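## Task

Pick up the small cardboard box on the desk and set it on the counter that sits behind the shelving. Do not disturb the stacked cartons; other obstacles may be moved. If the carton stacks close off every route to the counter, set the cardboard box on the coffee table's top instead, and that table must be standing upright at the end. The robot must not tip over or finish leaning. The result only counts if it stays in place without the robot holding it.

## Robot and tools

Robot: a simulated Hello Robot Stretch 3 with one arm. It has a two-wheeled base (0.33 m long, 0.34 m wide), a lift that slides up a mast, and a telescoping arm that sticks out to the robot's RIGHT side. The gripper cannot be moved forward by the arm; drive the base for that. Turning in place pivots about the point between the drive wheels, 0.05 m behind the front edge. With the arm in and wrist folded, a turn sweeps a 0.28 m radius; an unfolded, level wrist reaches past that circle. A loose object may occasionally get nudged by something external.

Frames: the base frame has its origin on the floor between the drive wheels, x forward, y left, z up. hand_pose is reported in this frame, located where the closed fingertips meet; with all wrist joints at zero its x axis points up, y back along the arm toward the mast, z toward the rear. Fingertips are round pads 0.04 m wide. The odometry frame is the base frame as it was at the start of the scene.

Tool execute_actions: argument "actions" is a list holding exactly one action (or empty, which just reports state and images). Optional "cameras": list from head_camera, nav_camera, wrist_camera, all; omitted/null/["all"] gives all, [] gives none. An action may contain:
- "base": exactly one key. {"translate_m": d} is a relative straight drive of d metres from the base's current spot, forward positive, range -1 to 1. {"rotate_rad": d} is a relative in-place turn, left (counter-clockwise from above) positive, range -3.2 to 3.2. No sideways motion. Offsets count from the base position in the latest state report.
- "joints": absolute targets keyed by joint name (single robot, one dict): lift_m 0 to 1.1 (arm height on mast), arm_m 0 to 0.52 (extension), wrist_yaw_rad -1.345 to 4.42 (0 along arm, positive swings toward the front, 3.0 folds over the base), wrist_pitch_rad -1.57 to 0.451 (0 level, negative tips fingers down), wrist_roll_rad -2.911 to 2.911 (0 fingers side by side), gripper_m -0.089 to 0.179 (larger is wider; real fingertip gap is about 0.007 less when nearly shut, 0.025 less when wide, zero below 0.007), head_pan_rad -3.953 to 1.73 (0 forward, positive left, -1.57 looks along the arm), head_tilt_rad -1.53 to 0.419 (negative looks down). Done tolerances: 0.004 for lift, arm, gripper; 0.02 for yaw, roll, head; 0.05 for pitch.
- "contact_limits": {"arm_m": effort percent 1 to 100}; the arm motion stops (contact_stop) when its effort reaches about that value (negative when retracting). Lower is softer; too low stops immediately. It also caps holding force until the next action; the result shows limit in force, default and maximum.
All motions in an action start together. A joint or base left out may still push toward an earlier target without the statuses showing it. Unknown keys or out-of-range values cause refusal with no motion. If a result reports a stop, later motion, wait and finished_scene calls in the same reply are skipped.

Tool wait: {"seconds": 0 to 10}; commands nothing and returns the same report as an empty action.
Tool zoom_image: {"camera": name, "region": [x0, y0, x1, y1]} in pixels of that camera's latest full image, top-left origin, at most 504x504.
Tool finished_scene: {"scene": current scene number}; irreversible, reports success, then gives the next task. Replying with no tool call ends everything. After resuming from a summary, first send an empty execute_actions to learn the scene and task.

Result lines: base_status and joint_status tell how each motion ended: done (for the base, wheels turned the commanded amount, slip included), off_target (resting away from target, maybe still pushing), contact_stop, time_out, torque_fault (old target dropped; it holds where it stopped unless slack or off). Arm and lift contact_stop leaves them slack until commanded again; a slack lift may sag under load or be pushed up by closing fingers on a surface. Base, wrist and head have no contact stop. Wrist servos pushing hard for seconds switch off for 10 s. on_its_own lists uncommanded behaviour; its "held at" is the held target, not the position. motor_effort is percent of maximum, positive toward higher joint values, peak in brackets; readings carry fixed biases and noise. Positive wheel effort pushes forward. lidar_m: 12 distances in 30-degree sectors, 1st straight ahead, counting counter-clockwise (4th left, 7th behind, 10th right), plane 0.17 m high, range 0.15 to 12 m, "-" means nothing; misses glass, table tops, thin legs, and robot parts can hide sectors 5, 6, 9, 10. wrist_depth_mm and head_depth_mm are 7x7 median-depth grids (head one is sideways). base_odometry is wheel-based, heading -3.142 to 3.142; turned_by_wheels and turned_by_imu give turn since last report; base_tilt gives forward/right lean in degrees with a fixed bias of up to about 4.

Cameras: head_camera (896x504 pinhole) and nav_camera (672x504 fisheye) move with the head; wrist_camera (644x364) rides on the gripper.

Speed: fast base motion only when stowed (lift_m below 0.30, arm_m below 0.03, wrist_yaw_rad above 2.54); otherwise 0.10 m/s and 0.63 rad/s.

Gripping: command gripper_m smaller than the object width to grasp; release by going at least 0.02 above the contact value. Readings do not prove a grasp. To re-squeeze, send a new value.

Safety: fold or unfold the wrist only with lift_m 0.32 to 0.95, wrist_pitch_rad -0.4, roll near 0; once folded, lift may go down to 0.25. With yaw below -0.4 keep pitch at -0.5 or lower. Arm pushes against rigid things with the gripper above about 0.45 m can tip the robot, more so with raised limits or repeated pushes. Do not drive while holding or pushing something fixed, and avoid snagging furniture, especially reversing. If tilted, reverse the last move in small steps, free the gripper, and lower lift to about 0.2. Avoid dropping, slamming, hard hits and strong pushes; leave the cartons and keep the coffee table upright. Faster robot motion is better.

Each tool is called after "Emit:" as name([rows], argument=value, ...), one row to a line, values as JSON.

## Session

Emit:
execute_actions([
  {"joints":{"head_pan_rad":0,"head_tilt_rad":-0.5}},
], cameras=["nav_camera"])

Emit:
execute_actions([
  {"joints":{"head_pan_rad":1.4}},
], cameras=["nav_camera"])

Emit:
execute_actions([
  {"joints":{"head_pan_rad":-1.3}},
], cameras=["nav_camera"])

Emit:
execute_actions([
  {"joints":{"head_pan_rad":-2.6}},
], cameras=["nav_camera"])

Emit:
execute_actions([
  {"joints":{"head_pan_rad":-3.9}},
], cameras=["nav_camera"])

Scene clock: 0.87 s.
base_odometry: x=+0.000 y=+0.000 heading=+0.000 (m, m, rad; odometry frame)
turned_by_wheels: +0.000 (rad since the last result)
turned_by_imu: +0.000 (rad since the last result)
base_tilt: forward=-1.8 right=-0.7 (deg)
lidar_m: 2.09 2.23 1.47 1.28 1.62 1.37 1.51 1.54 1.21 1.09 0.99 1.14
head_depth_mm: 1784 1888 2089 1990 1927 1647 1362 / 2098 2279 2235 2336 2073 1638 1355 / 2041 2220 2438 2628 2086 1639 1350 / 1985 2138 2353 2585 2076 1638 1350 / 1948 2110 2286 2519 2055 1629 1349 / 1907 2050 2224 2443 2062 1623 1337 / 1849 1998 2187 2392 2055 1621 1339
base_status: not commanded
joint_positions: lift_m=+0.596 arm_m=+0.002 wrist_yaw_rad=+2.869 wrist_pitch_rad=-0.425 wrist_roll_rad=+0.003 gripper_m=+0.037 head_pan_rad=-0.007 head_tilt_rad=-0.493
joint_status: all done
motor_effort: left_wheel=+1(0) right_wheel=+0(1) lift_m=+42(42) arm_m=-1(1) wrist_yaw_rad=+1(0) wrist_pitch_rad=+8(8) wrist_roll_rad=+0(0) gripper_m=+0(1) head_pan_rad=+1(3) head_tilt_rad=-4(38) (%)
hand_pose: x=+0.0390 y=+0.0681 z=+0.6067 quat_wxyz=(+0.242, +0.706, +0.054, +0.664) (m; base frame)
wrist_depth_mm: - - - - - - - / - - - - - - - / - - - - - - - / - - - - - - - / - - - - - - - / 865 - - 843 885 850 859 / 753 734 745 763 762 744 756
pictures: nav_camera (sideways: a quarter turn counterclockwise sets it upright)
Images, in order (width x height): nav_camera 672x504.

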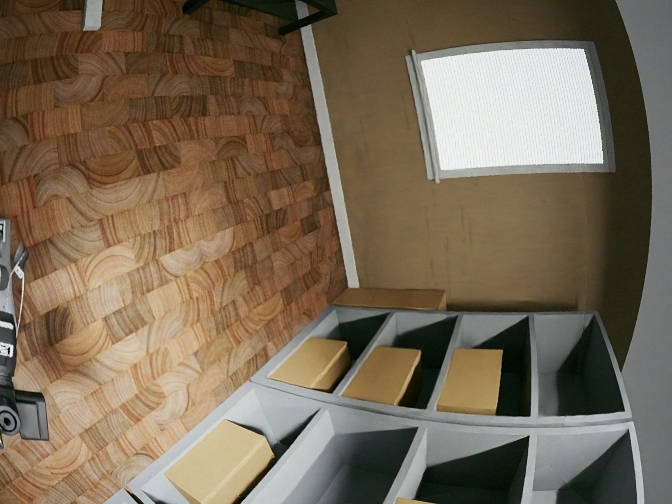

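Scene clock: 2.13 s.
base_odometry: x=+0.000 y=+0.000 heading=+0.000 (m, m, rad; odometry frame)
turned_by_wheels: +0.000 (rad since the last result)
turned_by_imu: +0.000 (rad since the last result)
base_tilt: forward=-1.7 right=-0.7 (deg)
lidar_m: 2.09 2.23 1.46 1.27 1.61 1.37 1.51 1.54 1.21 1.09 0.99 1.14
head_depth_mm: 1726 1910 2123 1857 1858 1633 1352 / 1656 1825 1987 2081 2012 1639 1349 / 1589 1727 1175 2091 2086 1635 1348 / 1522 1648 1082 1944 1926 1607 1346 / 1453 1583 1154 1891 2007 1629 1334 / 1403 1515 1149 1810 1928 1622 1335 / 1345 1455 1140 1717 1858 1625 1332
base_status: not commanded
joint_positions: lift_m=+0.596 arm_m=+0.002 wrist_yaw_rad=+2.869 wrist_pitch_rad=-0.425 wrist_roll_rad=+0.003 gripper_m=+0.037 head_pan_rad=+1.393 head_tilt_rad=-0.494
joint_status: all done
motor_effort: left_wheel=+1(1) right_wheel=+0(0) lift_m=+41(41) arm_m=-1(2) wrist_yaw_rad=+0(0) wrist_pitch_rad=+8(8) wrist_roll_rad=+0(0) gripper_m=+1(0) head_pan_rad=+3(40) head_tilt_rad=-3(4) (%)
hand_pose: x=+0.0390 y=+0.0681 z=+0.6067 quat_wxyz=(+0.242, +0.706, +0.054, +0.664) (m; base frame)
wrist_depth_mm: - - - - - - - / - - - - - - - / - - - - - - - / - - - - - - - / - - - - - - - / 866 - - 884 885 871 864 / 739 748 755 747 729 752 761
pictures: nav_camera (sideways: a quarter turn counterclockwise sets it upright)
Images, in order (width x height): nav_camera 672x504.

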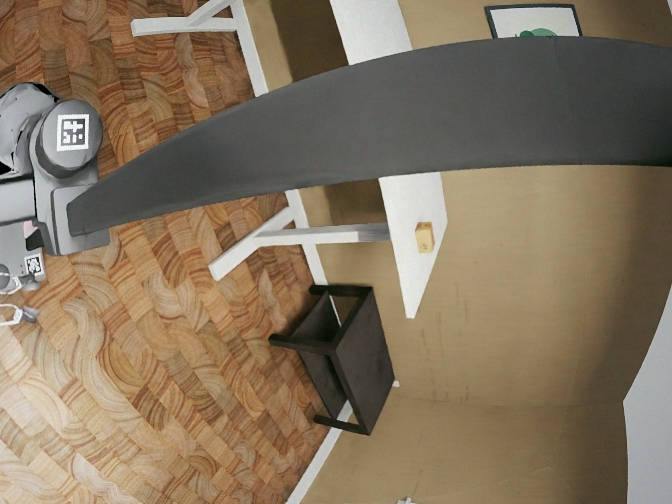

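Scene clock: 3.97 s.
base_odometry: x=+0.000 y=+0.000 heading=+0.000 (m, m, rad; odometry frame)
turned_by_wheels: +0.000 (rad since the last result)
turned_by_imu: +0.000 (rad since the last result)
base_tilt: forward=-1.7 right=-0.7 (deg)
lidar_m: 2.09 2.23 1.46 1.28 1.61 1.37 1.51 1.54 1.20 1.09 0.99 1.14
head_depth_mm: 1218 1317 1152 1134 1205 1406 1364 / 1219 1324 1253 1131 1210 1550 1355 / 1198 1311 1130 1330 1269 1547 1353 / 857 1019 1011 1114 1248 1443 1347 / 1220 936 1010 1561 1365 1467 1344 / 1231 927 1004 1556 1353 1407 1344 / 1229 931 1010 1564 1345 1420 1338
base_status: not commanded
joint_positions: lift_m=+0.596 arm_m=+0.002 wrist_yaw_rad=+2.869 wrist_pitch_rad=-0.425 wrist_roll_rad=+0.003 gripper_m=+0.037 head_pan_rad=-1.293 head_tilt_rad=-0.494
joint_status: all done
motor_effort: left_wheel=+0(1) right_wheel=+1(0) lift_m=+41(41) arm_m=+0(2) wrist_yaw_rad=+0(0) wrist_pitch_rad=+8(8) wrist_roll_rad=+0(0) gripper_m=+0(1) head_pan_rad=-2(39) head_tilt_rad=-3(4) (%)
hand_pose: x=+0.0390 y=+0.0681 z=+0.6067 quat_wxyz=(+0.242, +0.706, +0.054, +0.664) (m; base frame)
wrist_depth_mm: - - - - - - - / - - - - - - - / - - - - - - - / - - - - - - - / - - - - - - - / 850 - - 856 899 873 878 / 746 764 746 741 763 743 747
pictures: nav_camera (sideways: a quarter turn counterclockwise sets it upright)
Images, in order (width x height): nav_camera 672x504.

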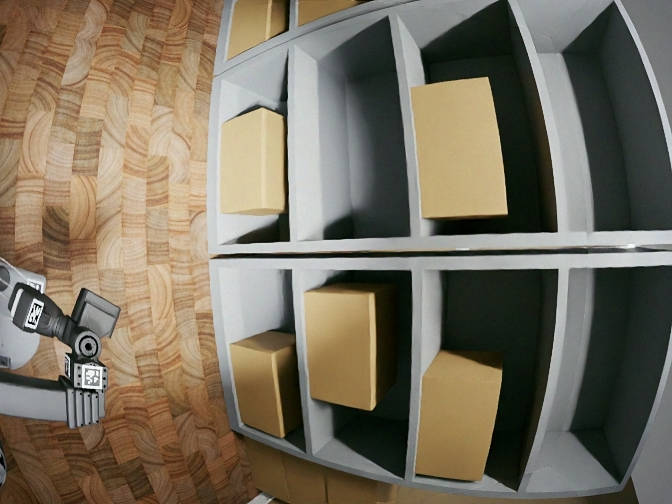

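Scene clock: 5.20 s.
base_odometry: x=+0.000 y=+0.000 heading=+0.000 (m, m, rad; odometry frame)
turned_by_wheels: +0.000 (rad since the last result)
turned_by_imu: +0.000 (rad since the last result)
base_tilt: forward=-1.7 right=-0.7 (deg)
lidar_m: 2.09 2.23 1.47 1.27 1.62 1.37 1.52 1.54 1.21 1.09 0.99 1.14
head_depth_mm: 1268 1364 1481 1600 1752 1643 1348 / 1315 1415 1529 1679 1843 1638 1353 / 1348 1459 1585 1740 1901 1643 1353 / 1390 1503 1647 1821 1944 1637 1351 / 1433 1553 1710 1898 1990 1638 1345 / 1492 1609 1762 1966 2058 1623 1338 / 1530 1677 1815 1945 1926 1618 1331
base_status: not commanded
joint_positions: lift_m=+0.596 arm_m=+0.002 wrist_yaw_rad=+2.869 wrist_pitch_rad=-0.425 wrist_roll_rad=+0.003 gripper_m=+0.037 head_pan_rad=-2.593 head_tilt_rad=-0.494
joint_status: all done
motor_effort: left_wheel=+1(1) right_wheel=+0(0) lift_m=+41(41) arm_m=-1(1) wrist_yaw_rad=+0(0) wrist_pitch_rad=+8(8) wrist_roll_rad=+0(0) gripper_m=+0(0) head_pan_rad=-4(39) head_tilt_rad=-4(3) (%)
hand_pose: x=+0.0390 y=+0.0681 z=+0.6067 quat_wxyz=(+0.242, +0.706, +0.054, +0.664) (m; base frame)
wrist_depth_mm: - - - - - - - / - - - - - - - / - - - - - - - / - - - - - - - / - - - - - - - / 861 - - 867 889 873 866 / 752 755 742 747 748 751 763
pictures: nav_camera (sideways: a quarter turn counterclockwise sets it upright)
Images, in order (width x height): nav_camera 672x504.

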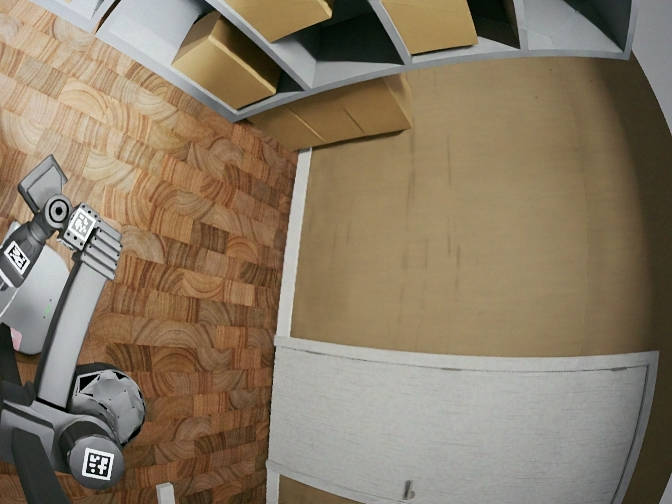

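Scene clock: 6.43 s.
base_odometry: x=+0.000 y=+0.000 heading=+0.000 (m, m, rad; odometry frame)
turned_by_wheels: +0.000 (rad since the last result)
turned_by_imu: +0.000 (rad since the last result)
base_tilt: forward=-1.7 right=-0.7 (deg)
lidar_m: 2.09 2.23 1.46 1.27 1.62 1.37 1.51 1.54 1.20 1.09 0.99 1.14
head_depth_mm: 1415 - - - - - - / 1477 1577 1187 1889 2013 - - / 1568 1684 1174 2006 2053 1641 1350 / 1663 1804 1263 1620 1873 1629 1347 / 1787 1931 1387 2315 2063 1594 1343 / 1860 2010 2146 2287 2061 1621 1340 / 1725 1821 1949 2076 2060 1617 1337
base_status: not commanded
joint_positions: lift_m=+0.596 arm_m=+0.002 wrist_yaw_rad=+2.869 wrist_pitch_rad=-0.425 wrist_roll_rad=+0.003 gripper_m=+0.037 head_pan_rad=-3.893 head_tilt_rad=-0.494
joint_status: all done
motor_effort: left_wheel=+1(1) right_wheel=+0(0) lift_m=+40(41) arm_m=-1(1) wrist_yaw_rad=-1(0) wrist_pitch_rad=+8(8) wrist_roll_rad=+1(0) gripper_m=+0(1) head_pan_rad=-4(39) head_tilt_rad=-4(4) (%)
hand_pose: x=+0.0390 y=+0.0681 z=+0.6067 quat_wxyz=(+0.242, +0.706, +0.054, +0.664) (m; base frame)
wrist_depth_mm: - - - - - - - / - - - - - - - / - - - - - - - / - - - - - - - / - - - - - - - / 855 - - 875 881 868 852 / 751 740 751 762 748 743 749
pictures: nav_camera (sideways: a quarter turn counterclockwise sets it upright)
Images, in order (width x height): nav_camera 672x504.

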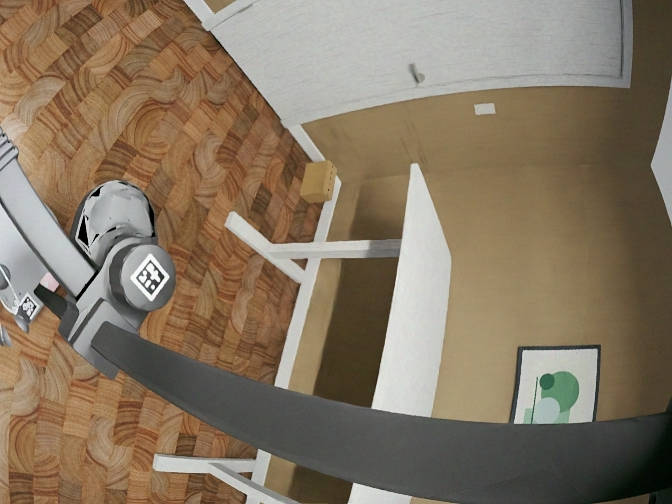

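Emit:
execute_actions([
  {"base":{"rotate_rad":-2.27},"joints":{"lift_m":0.93,"wrist_pitch_rad":-0.4,"head_pan_rad":-2.6,"head_tilt_rad":-0.3}},
], cameras=["head_camera"])

Emit:
execute_actions([
  {"base":{"translate_m":-0.56},"joints":{"wrist_yaw_rad":0,"gripper_m":0.17,"head_pan_rad":1.72,"head_tilt_rad":-0.3}},
], cameras=["head_camera"])

Emit:
execute_actions([
  {"base":{"rotate_rad":-0.57},"joints":{"lift_m":0.99,"wrist_pitch_rad":-0.25,"head_pan_rad":-3.9}},
], cameras=["head_camera","wrist_camera"])

Scene clock: 12.17 s.
base_odometry: x=+0.000 y=+0.000 heading=-2.270 (m, m, rad; odometry frame)
turned_by_wheels: -2.270 (rad since the last result)
turned_by_imu: -2.269 (rad since the last result)
base_tilt: forward=-1.7 right=-0.7 (deg)
lidar_m: 1.35 1.10 0.99 1.06 1.51 2.23 1.46 1.28 1.61 1.38 1.56 1.51
head_depth_mm: 1747 1872 2004 2151 1853 1809 1587 / 1689 1785 1901 2002 2062 1955 1577 / 1602 1708 1810 1223 2070 2025 1574 / 1540 1629 1731 1111 1497 1561 1535 / 1479 1562 1645 1181 1855 1924 1560 / 1422 1505 1581 1174 1770 1853 1654 / 1374 1441 1522 1168 1691 1791 1698
base_status: done
joint_positions: lift_m=+0.930 arm_m=+0.002 wrist_yaw_rad=+2.869 wrist_pitch_rad=-0.418 wrist_roll_rad=+0.003 gripper_m=+0.037 head_pan_rad=-2.607 head_tilt_rad=-0.310
joint_status: all done
motor_effort: left_wheel=+5(10) right_wheel=-2(4) lift_m=+49(52) arm_m=+0(2) wrist_yaw_rad=+0(0) wrist_pitch_rad=+9(11) wrist_roll_rad=+0(0) gripper_m=+1(0) head_pan_rad=+4(40) head_tilt_rad=+5(23) (%)
hand_pose: x=+0.0393 y=+0.0690 z=+0.9424 quat_wxyz=(+0.240, +0.706, +0.051, +0.664) (m; base frame)
wrist_depth_mm: - - - - - - - / - - - - - 914 867 / - - - - - - 973 / - - - - - - - / - - - - - - - / - - - - - - - / - - - - - - -
pictures: head_camera (sideways: a quarter turn clockwise sets it upright)
Images, in order (width x height): head_camera 896x504.

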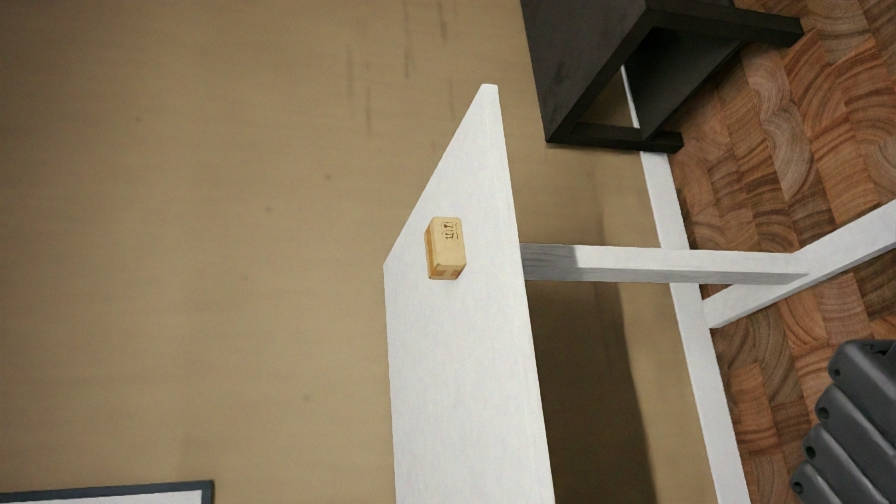

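Scene clock: 18.93 s.
base_odometry: x=+0.360 y=+0.429 heading=-2.270 (m, m, rad; odometry frame)
turned_by_wheels: +0.000 (rad since the last result)
turned_by_imu: -0.003 (rad since the last result)
base_tilt: forward=-1.7 right=-0.7 (deg)
lidar_m: 1.78 1.36 1.31 1.36 1.80 1.76 1.61 0.92 0.87 1.38 1.47 1.99
head_depth_mm: 1695 1726 1376 1487 1479 1552 1537 / 1821 1878 1478 1613 1631 1687 1568 / 1892 1988 1630 2182 1848 1847 1560 / 1722 1810 1907 2069 2168 2006 1564 / 2042 2139 2248 2121 2243 2077 - / 1862 1964 2068 2184 2310 2067 - / - - - - - - -
base_status: done
joint_positions: lift_m=+0.930 arm_m=+0.002 wrist_yaw_rad=+0.002 wrist_pitch_rad=-0.418 wrist_roll_rad=+0.003 gripper_m=+0.170 head_pan_rad=+1.712 head_tilt_rad=-0.310
joint_status: all done
motor_effort: left_wheel=+5(5) right_wheel=-2(5) lift_m=+49(50) arm_m=+0(1) wrist_yaw_rad=-1(1) wrist_pitch_rad=+9(9) wrist_roll_rad=+0(0) gripper_m=+0(84) head_pan_rad=+3(42) head_tilt_rad=+6(8) (%)
hand_pose: x=-0.0211 y=-0.3714 z=+0.9424 quat_wxyz=(+0.691, +0.147, -0.692, -0.147) (m; base frame)
wrist_depth_mm: - 572 512 528 531 537 481 / - - - 386 335 334 335 / - - - - - 302 262 / - - - - - - 612 / - - - - - - 943 / - - - - - - - / - - - - - - -
pictures: head_camera (sideways: a quarter turn clockwise sets it upright)
Images, in order (width x height): head_camera 896x504.

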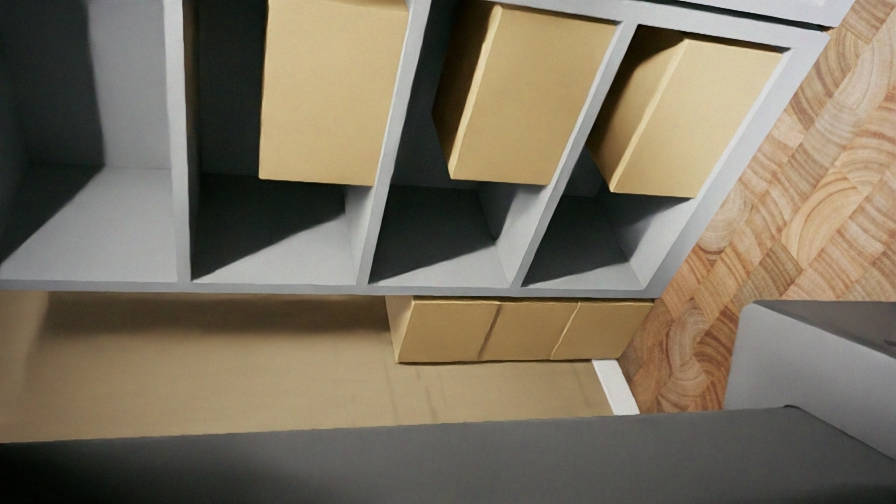

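Scene clock: 22.03 s.
base_odometry: x=+0.360 y=+0.429 heading=-2.840 (m, m, rad; odometry frame)
turned_by_wheels: -0.570 (rad since the last result)
turned_by_imu: -0.570 (rad since the last result)
base_tilt: forward=-1.7 right=-0.7 (deg)
lidar_m: 1.99 1.86 1.36 1.31 1.36 1.82 1.76 1.61 0.92 0.87 1.36 1.47
head_depth_mm: 1872 - - - - - - / 1838 1943 1948 2210 - - - / 1705 1793 1886 - - - - / 2018 2124 2259 - - - - / 1870 1967 2071 - - - - / 1738 1821 1902 - - - - / 1632 1708 1770 - - - -
base_status: done
joint_positions: lift_m=+0.990 arm_m=+0.002 wrist_yaw_rad=+0.001 wrist_pitch_rad=-0.270 wrist_roll_rad=+0.003 gripper_m=+0.170 head_pan_rad=-3.893 head_tilt_rad=-0.310
joint_status: all done
motor_effort: left_wheel=+5(9) right_wheel=-2(5) lift_m=+48(51) arm_m=+0(0) wrist_yaw_rad=-1(1) wrist_pitch_rad=+10(11) wrist_roll_rad=+0(0) gripper_m=+2(0) head_pan_rad=-2(39) head_tilt_rad=+5(5) (%)
hand_pose: x=-0.0213 y=-0.3876 z=+1.0370 quat_wxyz=(+0.700, +0.095, -0.701, -0.095) (m; base frame)
wrist_depth_mm: 968 972 966 947 956 964 989 / 961 978 978 - - - - / 564 567 569 491 710 - - / 402 401 404 405 404 - - / 346 345 343 344 343 - - / - - - - - - 942 / - - - - - - 801
pictures: head_camera (sideways: a quarter turn clockwise sets it upright), wrist_camera
Images, in order (width x height): head_camera 896x504, wrist_camera 644x364.

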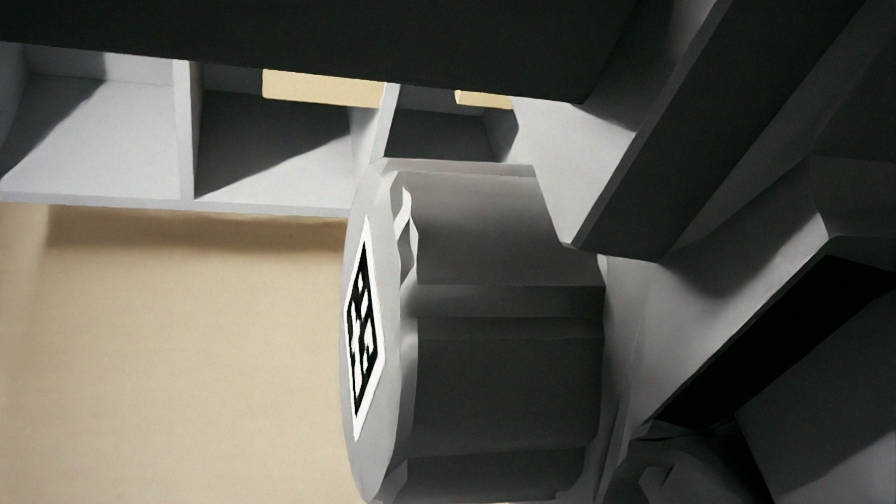

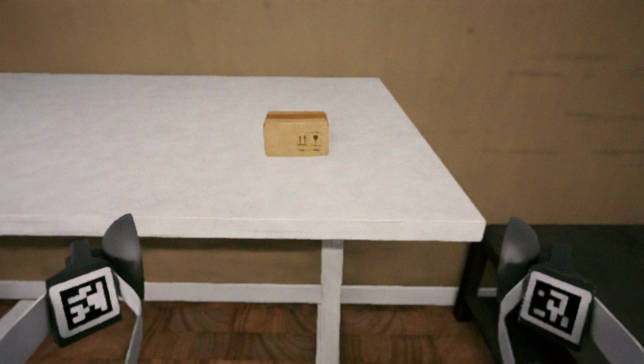

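Emit:
execute_actions([
  {"base":{"translate_m":0.04},"joints":{"lift_m":0.94,"arm_m":0.24,"gripper_m":0.179,"head_pan_rad":-2.2,"head_tilt_rad":-0.7}},
], cameras=["wrist_camera","nav_camera"])

Scene clock: 25.23 s.
base_odometry: x=+0.322 y=+0.417 heading=-2.839 (m, m, rad; odometry frame)
turned_by_wheels: +0.000 (rad since the last result)
turned_by_imu: +0.000 (rad since the last result)
base_tilt: forward=-1.7 right=-0.7 (deg)
lidar_m: 1.95 1.84 1.35 1.31 1.45 1.87 1.79 1.65 0.95 0.88 1.37 1.44
head_depth_mm: 1639 1893 1757 1594 1787 - - / 1526 1742 1760 1395 - - 1162 / 1434 1621 1727 1445 - - 1209 / 1346 1507 1661 - - 1375 1209 / 1270 1412 1563 - 1635 1397 1207 / 1203 1335 - 1744 1679 1400 1201 / 1144 1238 - 1632 1593 1356 1208
base_status: done
joint_positions: lift_m=+0.940 arm_m=+0.240 wrist_yaw_rad=+0.001 wrist_pitch_rad=-0.269 wrist_roll_rad=+0.003 gripper_m=+0.179 head_pan_rad=-2.207 head_tilt_rad=-0.692
joint_status: all done
motor_effort: left_wheel=+4(11) right_wheel=-2(3) lift_m=+33(44) arm_m=+5(4) wrist_yaw_rad=-1(1) wrist_pitch_rad=+10(10) wrist_roll_rad=+0(0) gripper_m=+1(50) head_pan_rad=+3(39) head_tilt_rad=-5(32) (%)
hand_pose: x=-0.0213 y=-0.6252 z=+0.9876 quat_wxyz=(+0.700, +0.095, -0.701, -0.095) (m; base frame)
wrist_depth_mm: 752 754 749 748 749 739 747 / 700 712 721 732 771 804 783 / 409 414 418 416 425 844 859 / 291 295 293 220 282 298 915 / 230 237 228 228 230 241 241 / - 185 185 185 187 186 191 / - 156 156 156 157 157 149
pictures: nav_camera (sideways: a quarter turn counterclockwise sets it upright), wrist_camera
Images, in order (width x height): nav_camera 672x504, wrist_camera 644x364.

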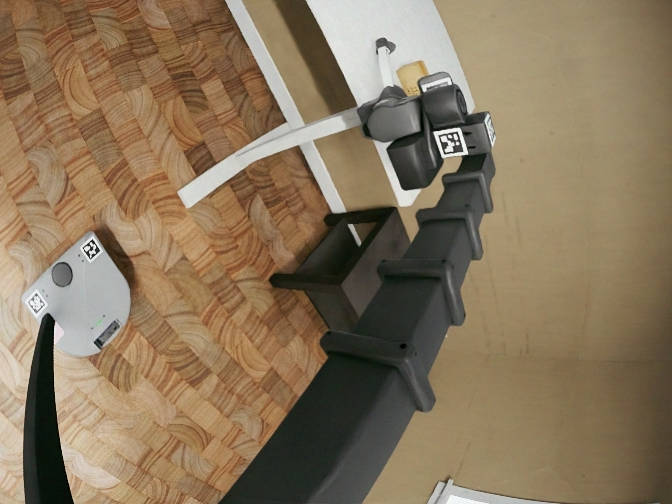

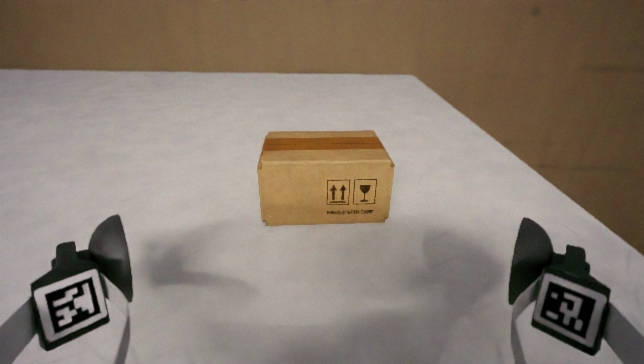

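Emit:
execute_actions([
  {"joints":{"arm_m":0.325}},
], cameras=[])

Emit:
execute_actions([
  {"joints":{"gripper_m":0.045}},
], cameras=["wrist_camera"])

Emit:
execute_actions([
  {"joints":{"lift_m":0.98}},
], cameras=["wrist_camera"])

Scene clock: 27.43 s.
base_odometry: x=+0.322 y=+0.417 heading=-2.839 (m, m, rad; odometry frame)
turned_by_wheels: +0.000 (rad since the last result)
turned_by_imu: +0.000 (rad since the last result)
base_tilt: forward=-1.7 right=-0.7 (deg)
lidar_m: 1.95 1.84 1.35 1.31 1.45 1.86 1.80 1.65 0.94 0.88 1.36 1.44
head_depth_mm: 1643 1898 1770 1574 1781 - - / 1533 1745 1763 1392 - - 1167 / 1435 1628 1742 1436 - - 1217 / 1346 1512 1673 - - 1374 1211 / 1270 1413 1561 - 1631 1408 1208 / 1204 1330 - 1715 1665 1410 1197 / 1144 1236 - 1580 1579 1359 1211
base_status: not commanded
joint_positions: lift_m=+0.940 arm_m=+0.325 wrist_yaw_rad=+0.001 wrist_pitch_rad=-0.269 wrist_roll_rad=+0.003 gripper_m=+0.179 head_pan_rad=-2.207 head_tilt_rad=-0.692
joint_status: all done
motor_effort: left_wheel=+4(4) right_wheel=-2(2) lift_m=+34(33) arm_m=+4(4) wrist_yaw_rad=+0(0) wrist_pitch_rad=+10(10) wrist_roll_rad=+0(0) gripper_m=+1(0) head_pan_rad=+3(3) head_tilt_rad=-5(5) (%)
hand_pose: x=-0.0213 y=-0.7102 z=+0.9876 quat_wxyz=(+0.700, +0.095, -0.701, -0.095) (m; base frame)
wrist_depth_mm: 668 671 673 669 671 668 656 / 686 696 694 707 702 719 706 / 414 414 420 417 421 763 763 / 289 292 292 188 298 299 809 / 231 236 159 144 153 240 242 / - 185 152 150 157 186 192 / - 156 156 156 157 158 149
pictures: none
No camera images: the call's "cameras" was empty. Leave "cameras" out to get every camera's image.

Scene clock: 29.27 s.
base_odometry: x=+0.322 y=+0.417 heading=-2.839 (m, m, rad; odometry frame)
turned_by_wheels: +0.000 (rad since the last result)
turned_by_imu: +0.000 (rad since the last result)
base_tilt: forward=-1.7 right=-0.7 (deg)
lidar_m: 1.94 1.85 1.35 1.31 1.45 1.87 1.80 1.65 0.94 0.88 1.37 1.44
head_depth_mm: 1648 1888 1764 1583 1777 - - / 1537 1749 1763 1394 - - 1169 / 1437 1623 1739 1435 - - 1210 / 1351 1514 1673 - - 1370 1214 / 1273 1418 1568 - 1630 1405 1212 / 1205 1329 - 1705 1673 1400 1202 / 1143 1239 - 1575 1588 1352 1211
base_status: not commanded
joint_positions: lift_m=+0.940 arm_m=+0.325 wrist_yaw_rad=+0.000 wrist_pitch_rad=-0.271 wrist_roll_rad=+0.003 gripper_m=+0.046 head_pan_rad=-2.207 head_tilt_rad=-0.692
joint_status: all done
motor_effort: left_wheel=+4(5) right_wheel=-2(2) lift_m=+33(33) arm_m=+4(5) wrist_yaw_rad=-1(1) wrist_pitch_rad=+11(10) wrist_roll_rad=+0(0) gripper_m=-18(93) head_pan_rad=+4(4) head_tilt_rad=-4(5) (%)
hand_pose: x=-0.0214 y=-0.7100 z=+0.9872 quat_wxyz=(+0.700, +0.096, -0.701, -0.096) (m; base frame)
wrist_depth_mm: 679 678 671 664 656 666 662 / 698 691 703 696 690 709 726 / 408 407 411 418 420 750 777 / 287 292 290 186 296 298 822 / 224 224 142 142 146 229 230 / 184 186 142 145 147 190 187 / 155 153 152 153 156 157 157
pictures: wrist_camera
Images, in order (width x height): wrist_camera 644x364.

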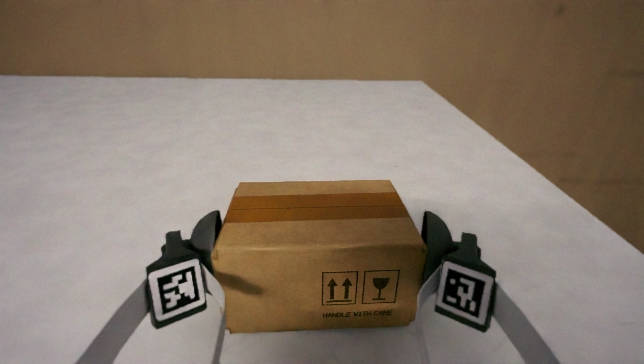

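Scene clock: 30.43 s.
base_odometry: x=+0.322 y=+0.417 heading=-2.839 (m, m, rad; odometry frame)
turned_by_wheels: +0.000 (rad since the last result)
turned_by_imu: +0.000 (rad since the last result)
base_tilt: forward=-1.7 right=-0.7 (deg)
lidar_m: 1.94 1.85 1.35 1.31 1.45 1.86 1.80 1.65 0.94 0.88 1.36 1.44
head_depth_mm: 1637 1885 1781 - - - 1172 / 1541 1746 1768 - - - 1210 / 1434 1627 1766 - - 1375 1209 / 1349 1514 - - 1634 1407 1207 / 1272 1410 - 1876 1678 1403 1210 / 1204 1294 - 1712 1672 1409 1203 / 1145 - 669 1574 1582 1353 1211
base_status: not commanded
joint_positions: lift_m=+0.980 arm_m=+0.325 wrist_yaw_rad=+0.000 wrist_pitch_rad=-0.274 wrist_roll_rad=+0.003 gripper_m=+0.046 head_pan_rad=-2.207 head_tilt_rad=-0.692
joint_status: all done
motor_effort: left_wheel=+4(4) right_wheel=-2(2) lift_m=+50(53) arm_m=+5(4) wrist_yaw_rad=+0(0) wrist_pitch_rad=+12(12) wrist_roll_rad=+0(0) gripper_m=-19(18) head_pan_rad=+4(3) head_tilt_rad=-5(5) (%)
hand_pose: x=-0.0214 y=-0.7097 z=+1.0258 quat_wxyz=(+0.700, +0.097, -0.701, -0.097) (m; base frame)
wrist_depth_mm: 677 664 662 672 664 663 661 / 723 716 706 695 718 713 720 / 514 519 522 530 529 769 770 / 369 369 371 187 374 802 818 / 288 286 142 142 146 294 911 / 233 239 142 145 148 243 248 / 198 196 193 188 194 201 201
pictures: wrist_camera
Images, in order (width x height): wrist_camera 644x364.

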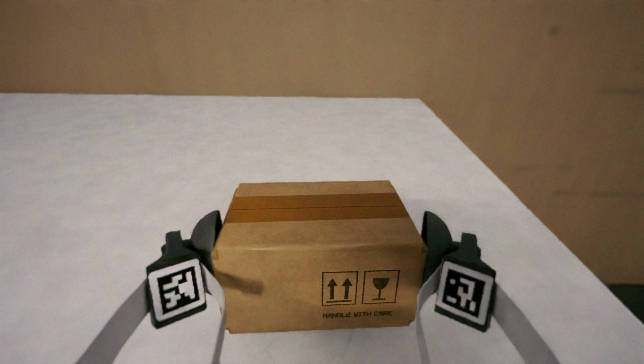

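Emit:
execute_actions([
  {"base":{"rotate_rad":0.2}},
], cameras=[])

Emit:
execute_actions([
  {"base":{"translate_m":-0.55},"joints":{"head_pan_rad":-1.6,"arm_m":0.45}},
], cameras=["nav_camera"])

Scene clock: 31.93 s.
base_odometry: x=+0.322 y=+0.417 heading=-2.640 (m, m, rad; odometry frame)
turned_by_wheels: +0.200 (rad since the last result)
turned_by_imu: +0.200 (rad since the last result)
base_tilt: forward=-1.7 right=-0.7 (deg)
lidar_m: 1.95 1.58 1.32 1.31 1.47 1.81 1.65 0.95 0.88 1.31 1.44 1.94
head_depth_mm: 1368 1560 1702 - - - 1165 / 1315 1489 1659 - - - 1217 / 1265 1422 1586 - - 1371 1210 / 1216 1361 - - 1634 1415 1208 / 1175 1289 - 1763 1673 1402 1207 / 1135 1210 - 1108 1541 1390 1206 / 1095 - 670 1547 1662 1405 1205
base_status: done
joint_positions: lift_m=+0.980 arm_m=+0.325 wrist_yaw_rad=+0.000 wrist_pitch_rad=-0.274 wrist_roll_rad=+0.003 gripper_m=+0.046 head_pan_rad=-2.207 head_tilt_rad=-0.692
joint_status: not commanded
motor_effort: left_wheel=-3(8) right_wheel=+2(7) lift_m=+49(50) arm_m=+5(4) wrist_yaw_rad=-1(0) wrist_pitch_rad=+12(12) wrist_roll_rad=+0(0) gripper_m=-18(19) head_pan_rad=+4(4) head_tilt_rad=-4(5) (%)
hand_pose: x=-0.0214 y=-0.7097 z=+1.0258 quat_wxyz=(+0.700, +0.097, -0.701, -0.097) (m; base frame)
wrist_depth_mm: 824 771 720 679 658 632 599 / 874 794 779 723 702 660 628 / 523 525 525 530 534 537 654 / 370 370 375 187 375 379 383 / 285 287 142 142 146 292 295 / 234 240 142 144 147 243 238 / 197 196 192 188 194 200 202
pictures: none
No camera images: the call's "cameras" was empty. Leave "cameras" out to get every camera's image.

Scene clock: 38.40 s.
base_odometry: x=+0.804 y=+0.681 heading=-2.640 (m, m, rad; odometry frame)
turned_by_wheels: +0.000 (rad since the last result)
turned_by_imu: -0.001 (rad since the last result)
base_tilt: forward=-1.7 right=-0.7 (deg)
lidar_m: 2.49 1.69 1.46 1.40 1.52 1.27 1.26 1.12 0.61 1.21 0.88 1.84
head_depth_mm: 978 - 1256 1339 1088 979 1209 / 991 1167 1279 1423 1487 1168 1191 / 1011 - 1314 1523 1656 1405 1216 / 1058 1162 1356 1557 1680 1405 1212 / 1088 1071 1398 1627 1641 1402 1208 / 1114 1003 802 1121 1363 1371 1212 / 1143 999 698 1752 1664 1397 1207
base_status: done
joint_positions: lift_m=+0.980 arm_m=+0.450 wrist_yaw_rad=+0.000 wrist_pitch_rad=-0.275 wrist_roll_rad=+0.003 gripper_m=+0.046 head_pan_rad=-1.607 head_tilt_rad=-0.692
joint_status: all done
motor_effort: left_wheel=-3(9) right_wheel=+3(4) lift_m=+50(49) arm_m=+4(5) wrist_yaw_rad=+0(0) wrist_pitch_rad=+12(12) wrist_roll_rad=+0(0) gripper_m=-18(19) head_pan_rad=+4(34) head_tilt_rad=-5(5) (%)
hand_pose: x=-0.0214 y=-0.8347 z=+1.0258 quat_wxyz=(+0.700, +0.097, -0.701, -0.097) (m; base frame)
wrist_depth_mm: 558 526 500 478 450 436 413 / 602 574 542 512 478 455 436 / 511 513 551 548 515 483 458 / 365 369 417 186 548 531 496 / 286 299 142 142 146 569 534 / 237 272 142 144 147 600 572 / 219 952 849 763 726 696 621
pictures: nav_camera (sideways: a quarter turn counterclockwise sets it upright)
Images, in order (width x height): nav_camera 672x504.

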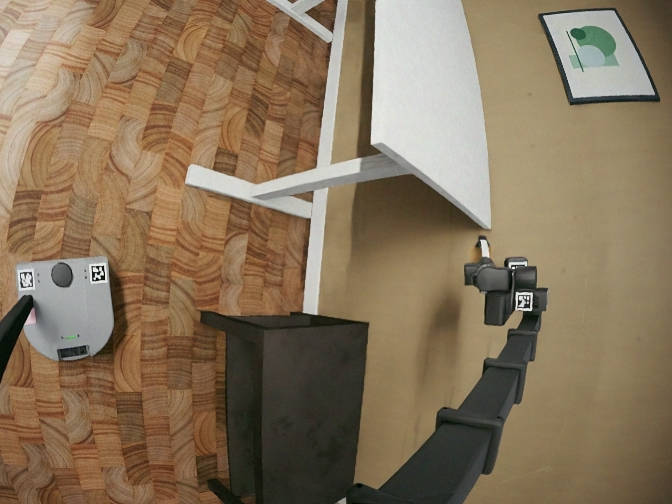

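Emit:
execute_actions([
  {"base":{"rotate_rad":-0.62},"joints":{"lift_m":0.52,"arm_m":0.5}},
], cameras=["nav_camera","wrist_camera"])

Scene clock: 45.47 s.
base_odometry: x=+0.804 y=+0.681 heading=+3.024 (m, m, rad; odometry frame)
turned_by_wheels: -0.620 (rad since the last result)
turned_by_imu: -0.620 (rad since the last result)
base_tilt: forward=-1.7 right=-0.7 (deg)
lidar_m: 1.85 2.49 1.98 1.46 1.46 1.62 1.28 1.26 1.12 0.61 0.61 0.88
head_depth_mm: 1258 1434 1623 1348 1447 1414 1211 / 1207 1372 1558 1335 1185 1426 - / 1156 1313 1500 1392 1084 1349 1212 / 1116 1253 1422 1389 1055 1315 1213 / 1077 1201 1356 1339 1088 1139 1211 / 1036 1156 1307 1337 1427 1375 1206 / 1003 1108 1243 1416 1578 1403 1205
base_status: done
joint_positions: lift_m=+0.520 arm_m=+0.500 wrist_yaw_rad=+0.000 wrist_pitch_rad=-0.275 wrist_roll_rad=+0.003 gripper_m=+0.046 head_pan_rad=-1.607 head_tilt_rad=-0.692
joint_status: all done
motor_effort: left_wheel=+4(13) right_wheel=-2(6) lift_m=+34(44) arm_m=+4(5) wrist_yaw_rad=-1(0) wrist_pitch_rad=+12(12) wrist_roll_rad=+0(0) gripper_m=-18(18) head_pan_rad=+3(4) head_tilt_rad=-5(5) (%)
hand_pose: x=-0.0214 y=-0.8847 z=+0.5662 quat_wxyz=(+0.700, +0.097, -0.701, -0.097) (m; base frame)
wrist_depth_mm: 397 428 472 518 582 669 746 / 415 454 500 554 627 728 789 / 441 478 531 591 660 676 792 / 457 451 461 186 462 462 468 / 353 354 142 142 146 359 358 / 287 294 141 145 147 298 292 / 244 240 236 230 238 246 249
pictures: nav_camera (sideways: a quarter turn counterclockwise sets it upright), wrist_camera
Images, in order (width x height): nav_camera 672x504, wrist_camera 644x364.

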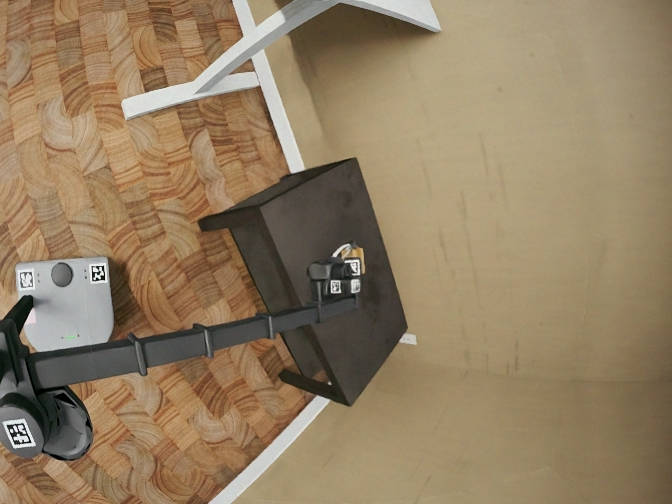

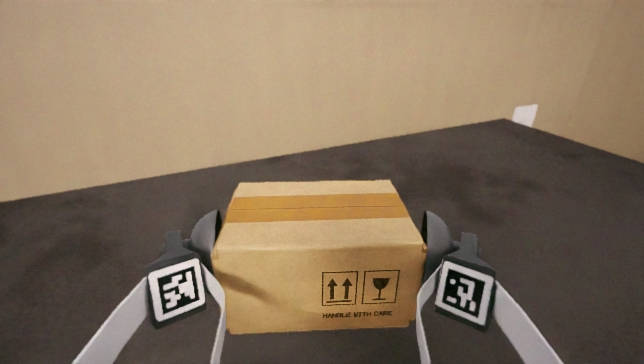

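Emit:
execute_actions([
  {"joints":{"lift_m":0.441}},
], cameras=[])

Emit:
execute_actions([
  {"joints":{"gripper_m":0.16}},
], cameras=[])

Emit:
execute_actions([
  {"joints":{"arm_m":0.4,"lift_m":0.47}},
], cameras=["wrist_camera"])

Scene clock: 47.27 s.
base_odometry: x=+0.804 y=+0.681 heading=+3.024 (m, m, rad; odometry frame)
turned_by_wheels: +0.000 (rad since the last result)
turned_by_imu: +0.000 (rad since the last result)
base_tilt: forward=-1.7 right=-0.7 (deg)
lidar_m: 1.84 2.49 1.98 1.46 1.46 1.63 1.28 1.26 1.12 0.61 0.61 0.88
head_depth_mm: 1260 1430 1633 1353 1446 1414 1215 / 1207 1363 1546 1344 1152 1409 1240 / 1161 1311 1503 1344 - 1345 1212 / 1117 1253 1422 1346 1061 1316 1208 / 1070 1201 1354 1339 1088 1142 1207 / 1033 1153 1305 1343 1436 1374 1207 / 1001 1107 1242 1416 1578 1402 1204
base_status: not commanded
joint_positions: lift_m=+0.441 arm_m=+0.500 wrist_yaw_rad=+0.000 wrist_pitch_rad=-0.274 wrist_roll_rad=+0.003 gripper_m=+0.046 head_pan_rad=-1.607 head_tilt_rad=-0.692
joint_status: all done
motor_effort: left_wheel=+4(4) right_wheel=-2(1) lift_m=+33(34) arm_m=+4(4) wrist_yaw_rad=-1(0) wrist_pitch_rad=+12(12) wrist_roll_rad=+0(0) gripper_m=-18(18) head_pan_rad=+4(4) head_tilt_rad=-5(5) (%)
hand_pose: x=-0.0214 y=-0.8847 z=+0.4874 quat_wxyz=(+0.700, +0.097, -0.701, -0.097) (m; base frame)
wrist_depth_mm: 399 427 468 521 585 662 742 / 414 451 497 556 625 679 779 / 421 409 409 411 418 419 423 / 289 289 290 185 294 293 297 / 222 225 142 142 146 229 229 / 182 187 142 145 147 189 186 / 154 152 152 154 155 156 157
pictures: none
No camera images: the call's "cameras" was empty. Leave "cameras" out to get every camera's image.

Scene clock: 48.90 s.
base_odometry: x=+0.804 y=+0.681 heading=+3.024 (m, m, rad; odometry frame)
turned_by_wheels: +0.000 (rad since the last result)
turned_by_imu: +0.000 (rad since the last result)
base_tilt: forward=-1.7 right=-0.7 (deg)
lidar_m: 1.85 2.49 1.98 1.46 1.46 1.63 1.28 1.26 1.12 0.61 0.61 0.88
head_depth_mm: 1261 1435 1618 1349 1449 1411 1215 / 1210 1367 1558 1345 1149 1413 1239 / 1158 1305 1500 1342 - 1349 1214 / 1117 1249 1421 1339 1078 1318 1206 / 1074 1200 1361 1330 1084 1142 1207 / 1040 1154 1298 1331 1435 1371 1205 / 999 1109 1238 1413 1588 1401 1205
base_status: not commanded
joint_positions: lift_m=+0.441 arm_m=+0.500 wrist_yaw_rad=+0.000 wrist_pitch_rad=-0.271 wrist_roll_rad=+0.003 gripper_m=+0.160 head_pan_rad=-1.607 head_tilt_rad=-0.692
joint_status: all done
motor_effort: left_wheel=+4(3) right_wheel=-2(2) lift_m=+33(33) arm_m=+5(4) wrist_yaw_rad=+0(0) wrist_pitch_rad=+10(12) wrist_roll_rad=+0(0) gripper_m=+0(84) head_pan_rad=+4(3) head_tilt_rad=-5(5) (%)
hand_pose: x=-0.0214 y=-0.8850 z=+0.4882 quat_wxyz=(+0.700, +0.096, -0.701, -0.096) (m; base frame)
wrist_depth_mm: 396 434 470 523 593 667 746 / 418 452 501 559 624 683 791 / 422 417 413 415 422 424 426 / 288 293 292 188 296 296 299 / 226 236 159 145 159 240 231 / 191 184 152 150 159 186 188 / - 153 156 157 157 153 158
pictures: none
No camera images: the call's "cameras" was empty. Leave "cameras" out to get every camera's image.

Scene clock: 50.87 s.
base_odometry: x=+0.804 y=+0.681 heading=+3.024 (m, m, rad; odometry frame)
turned_by_wheels: +0.000 (rad since the last result)
turned_by_imu: +0.000 (rad since the last result)
base_tilt: forward=-1.7 right=-0.7 (deg)
lidar_m: 1.85 2.49 1.98 1.46 1.46 1.63 1.28 1.26 1.12 0.61 0.61 0.88
head_depth_mm: 1261 1436 1630 1351 1443 1412 1211 / 1205 1368 1557 1341 1182 1408 1214 / 1160 1305 1501 1345 1158 1369 1215 / 1114 1253 1419 1343 1085 1322 1213 / 1071 1201 1359 1338 1085 1138 1208 / 1037 1153 1303 1341 1431 1372 1205 / 1003 1106 1245 1417 1586 1399 1210
base_status: not commanded
joint_positions: lift_m=+0.470 arm_m=+0.400 wrist_yaw_rad=+0.000 wrist_pitch_rad=-0.270 wrist_roll_rad=+0.003 gripper_m=+0.160 head_pan_rad=-1.607 head_tilt_rad=-0.692
joint_status: all done
motor_effort: left_wheel=+4(4) right_wheel=-2(2) lift_m=+49(50) arm_m=-5(5) wrist_yaw_rad=-1(0) wrist_pitch_rad=+10(11) wrist_roll_rad=+0(0) gripper_m=+0(2) head_pan_rad=+3(4) head_tilt_rad=-5(5) (%)
hand_pose: x=-0.0214 y=-0.7859 z=+0.5169 quat_wxyz=(+0.700, +0.095, -0.701, -0.096) (m; base frame)
wrist_depth_mm: 466 504 546 613 686 775 828 / 489 532 579 652 719 814 836 / 499 505 500 508 512 515 519 / 350 355 353 250 360 362 363 / 274 286 273 254 276 291 280 / 232 223 224 225 226 226 228 / 182 185 190 190 190 185 191
pictures: wrist_camera
Images, in order (width x height): wrist_camera 644x364.

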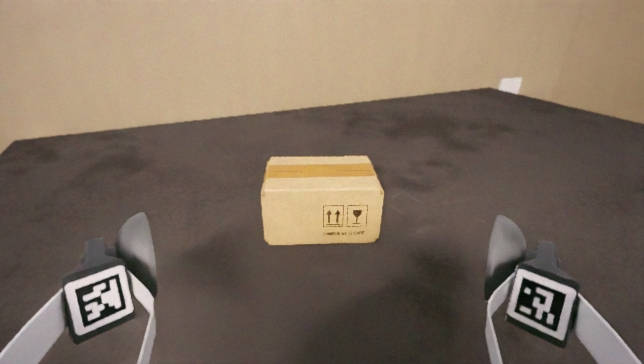

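Emit:
finished_scene(scene=2)

The scene is finished: the task was done.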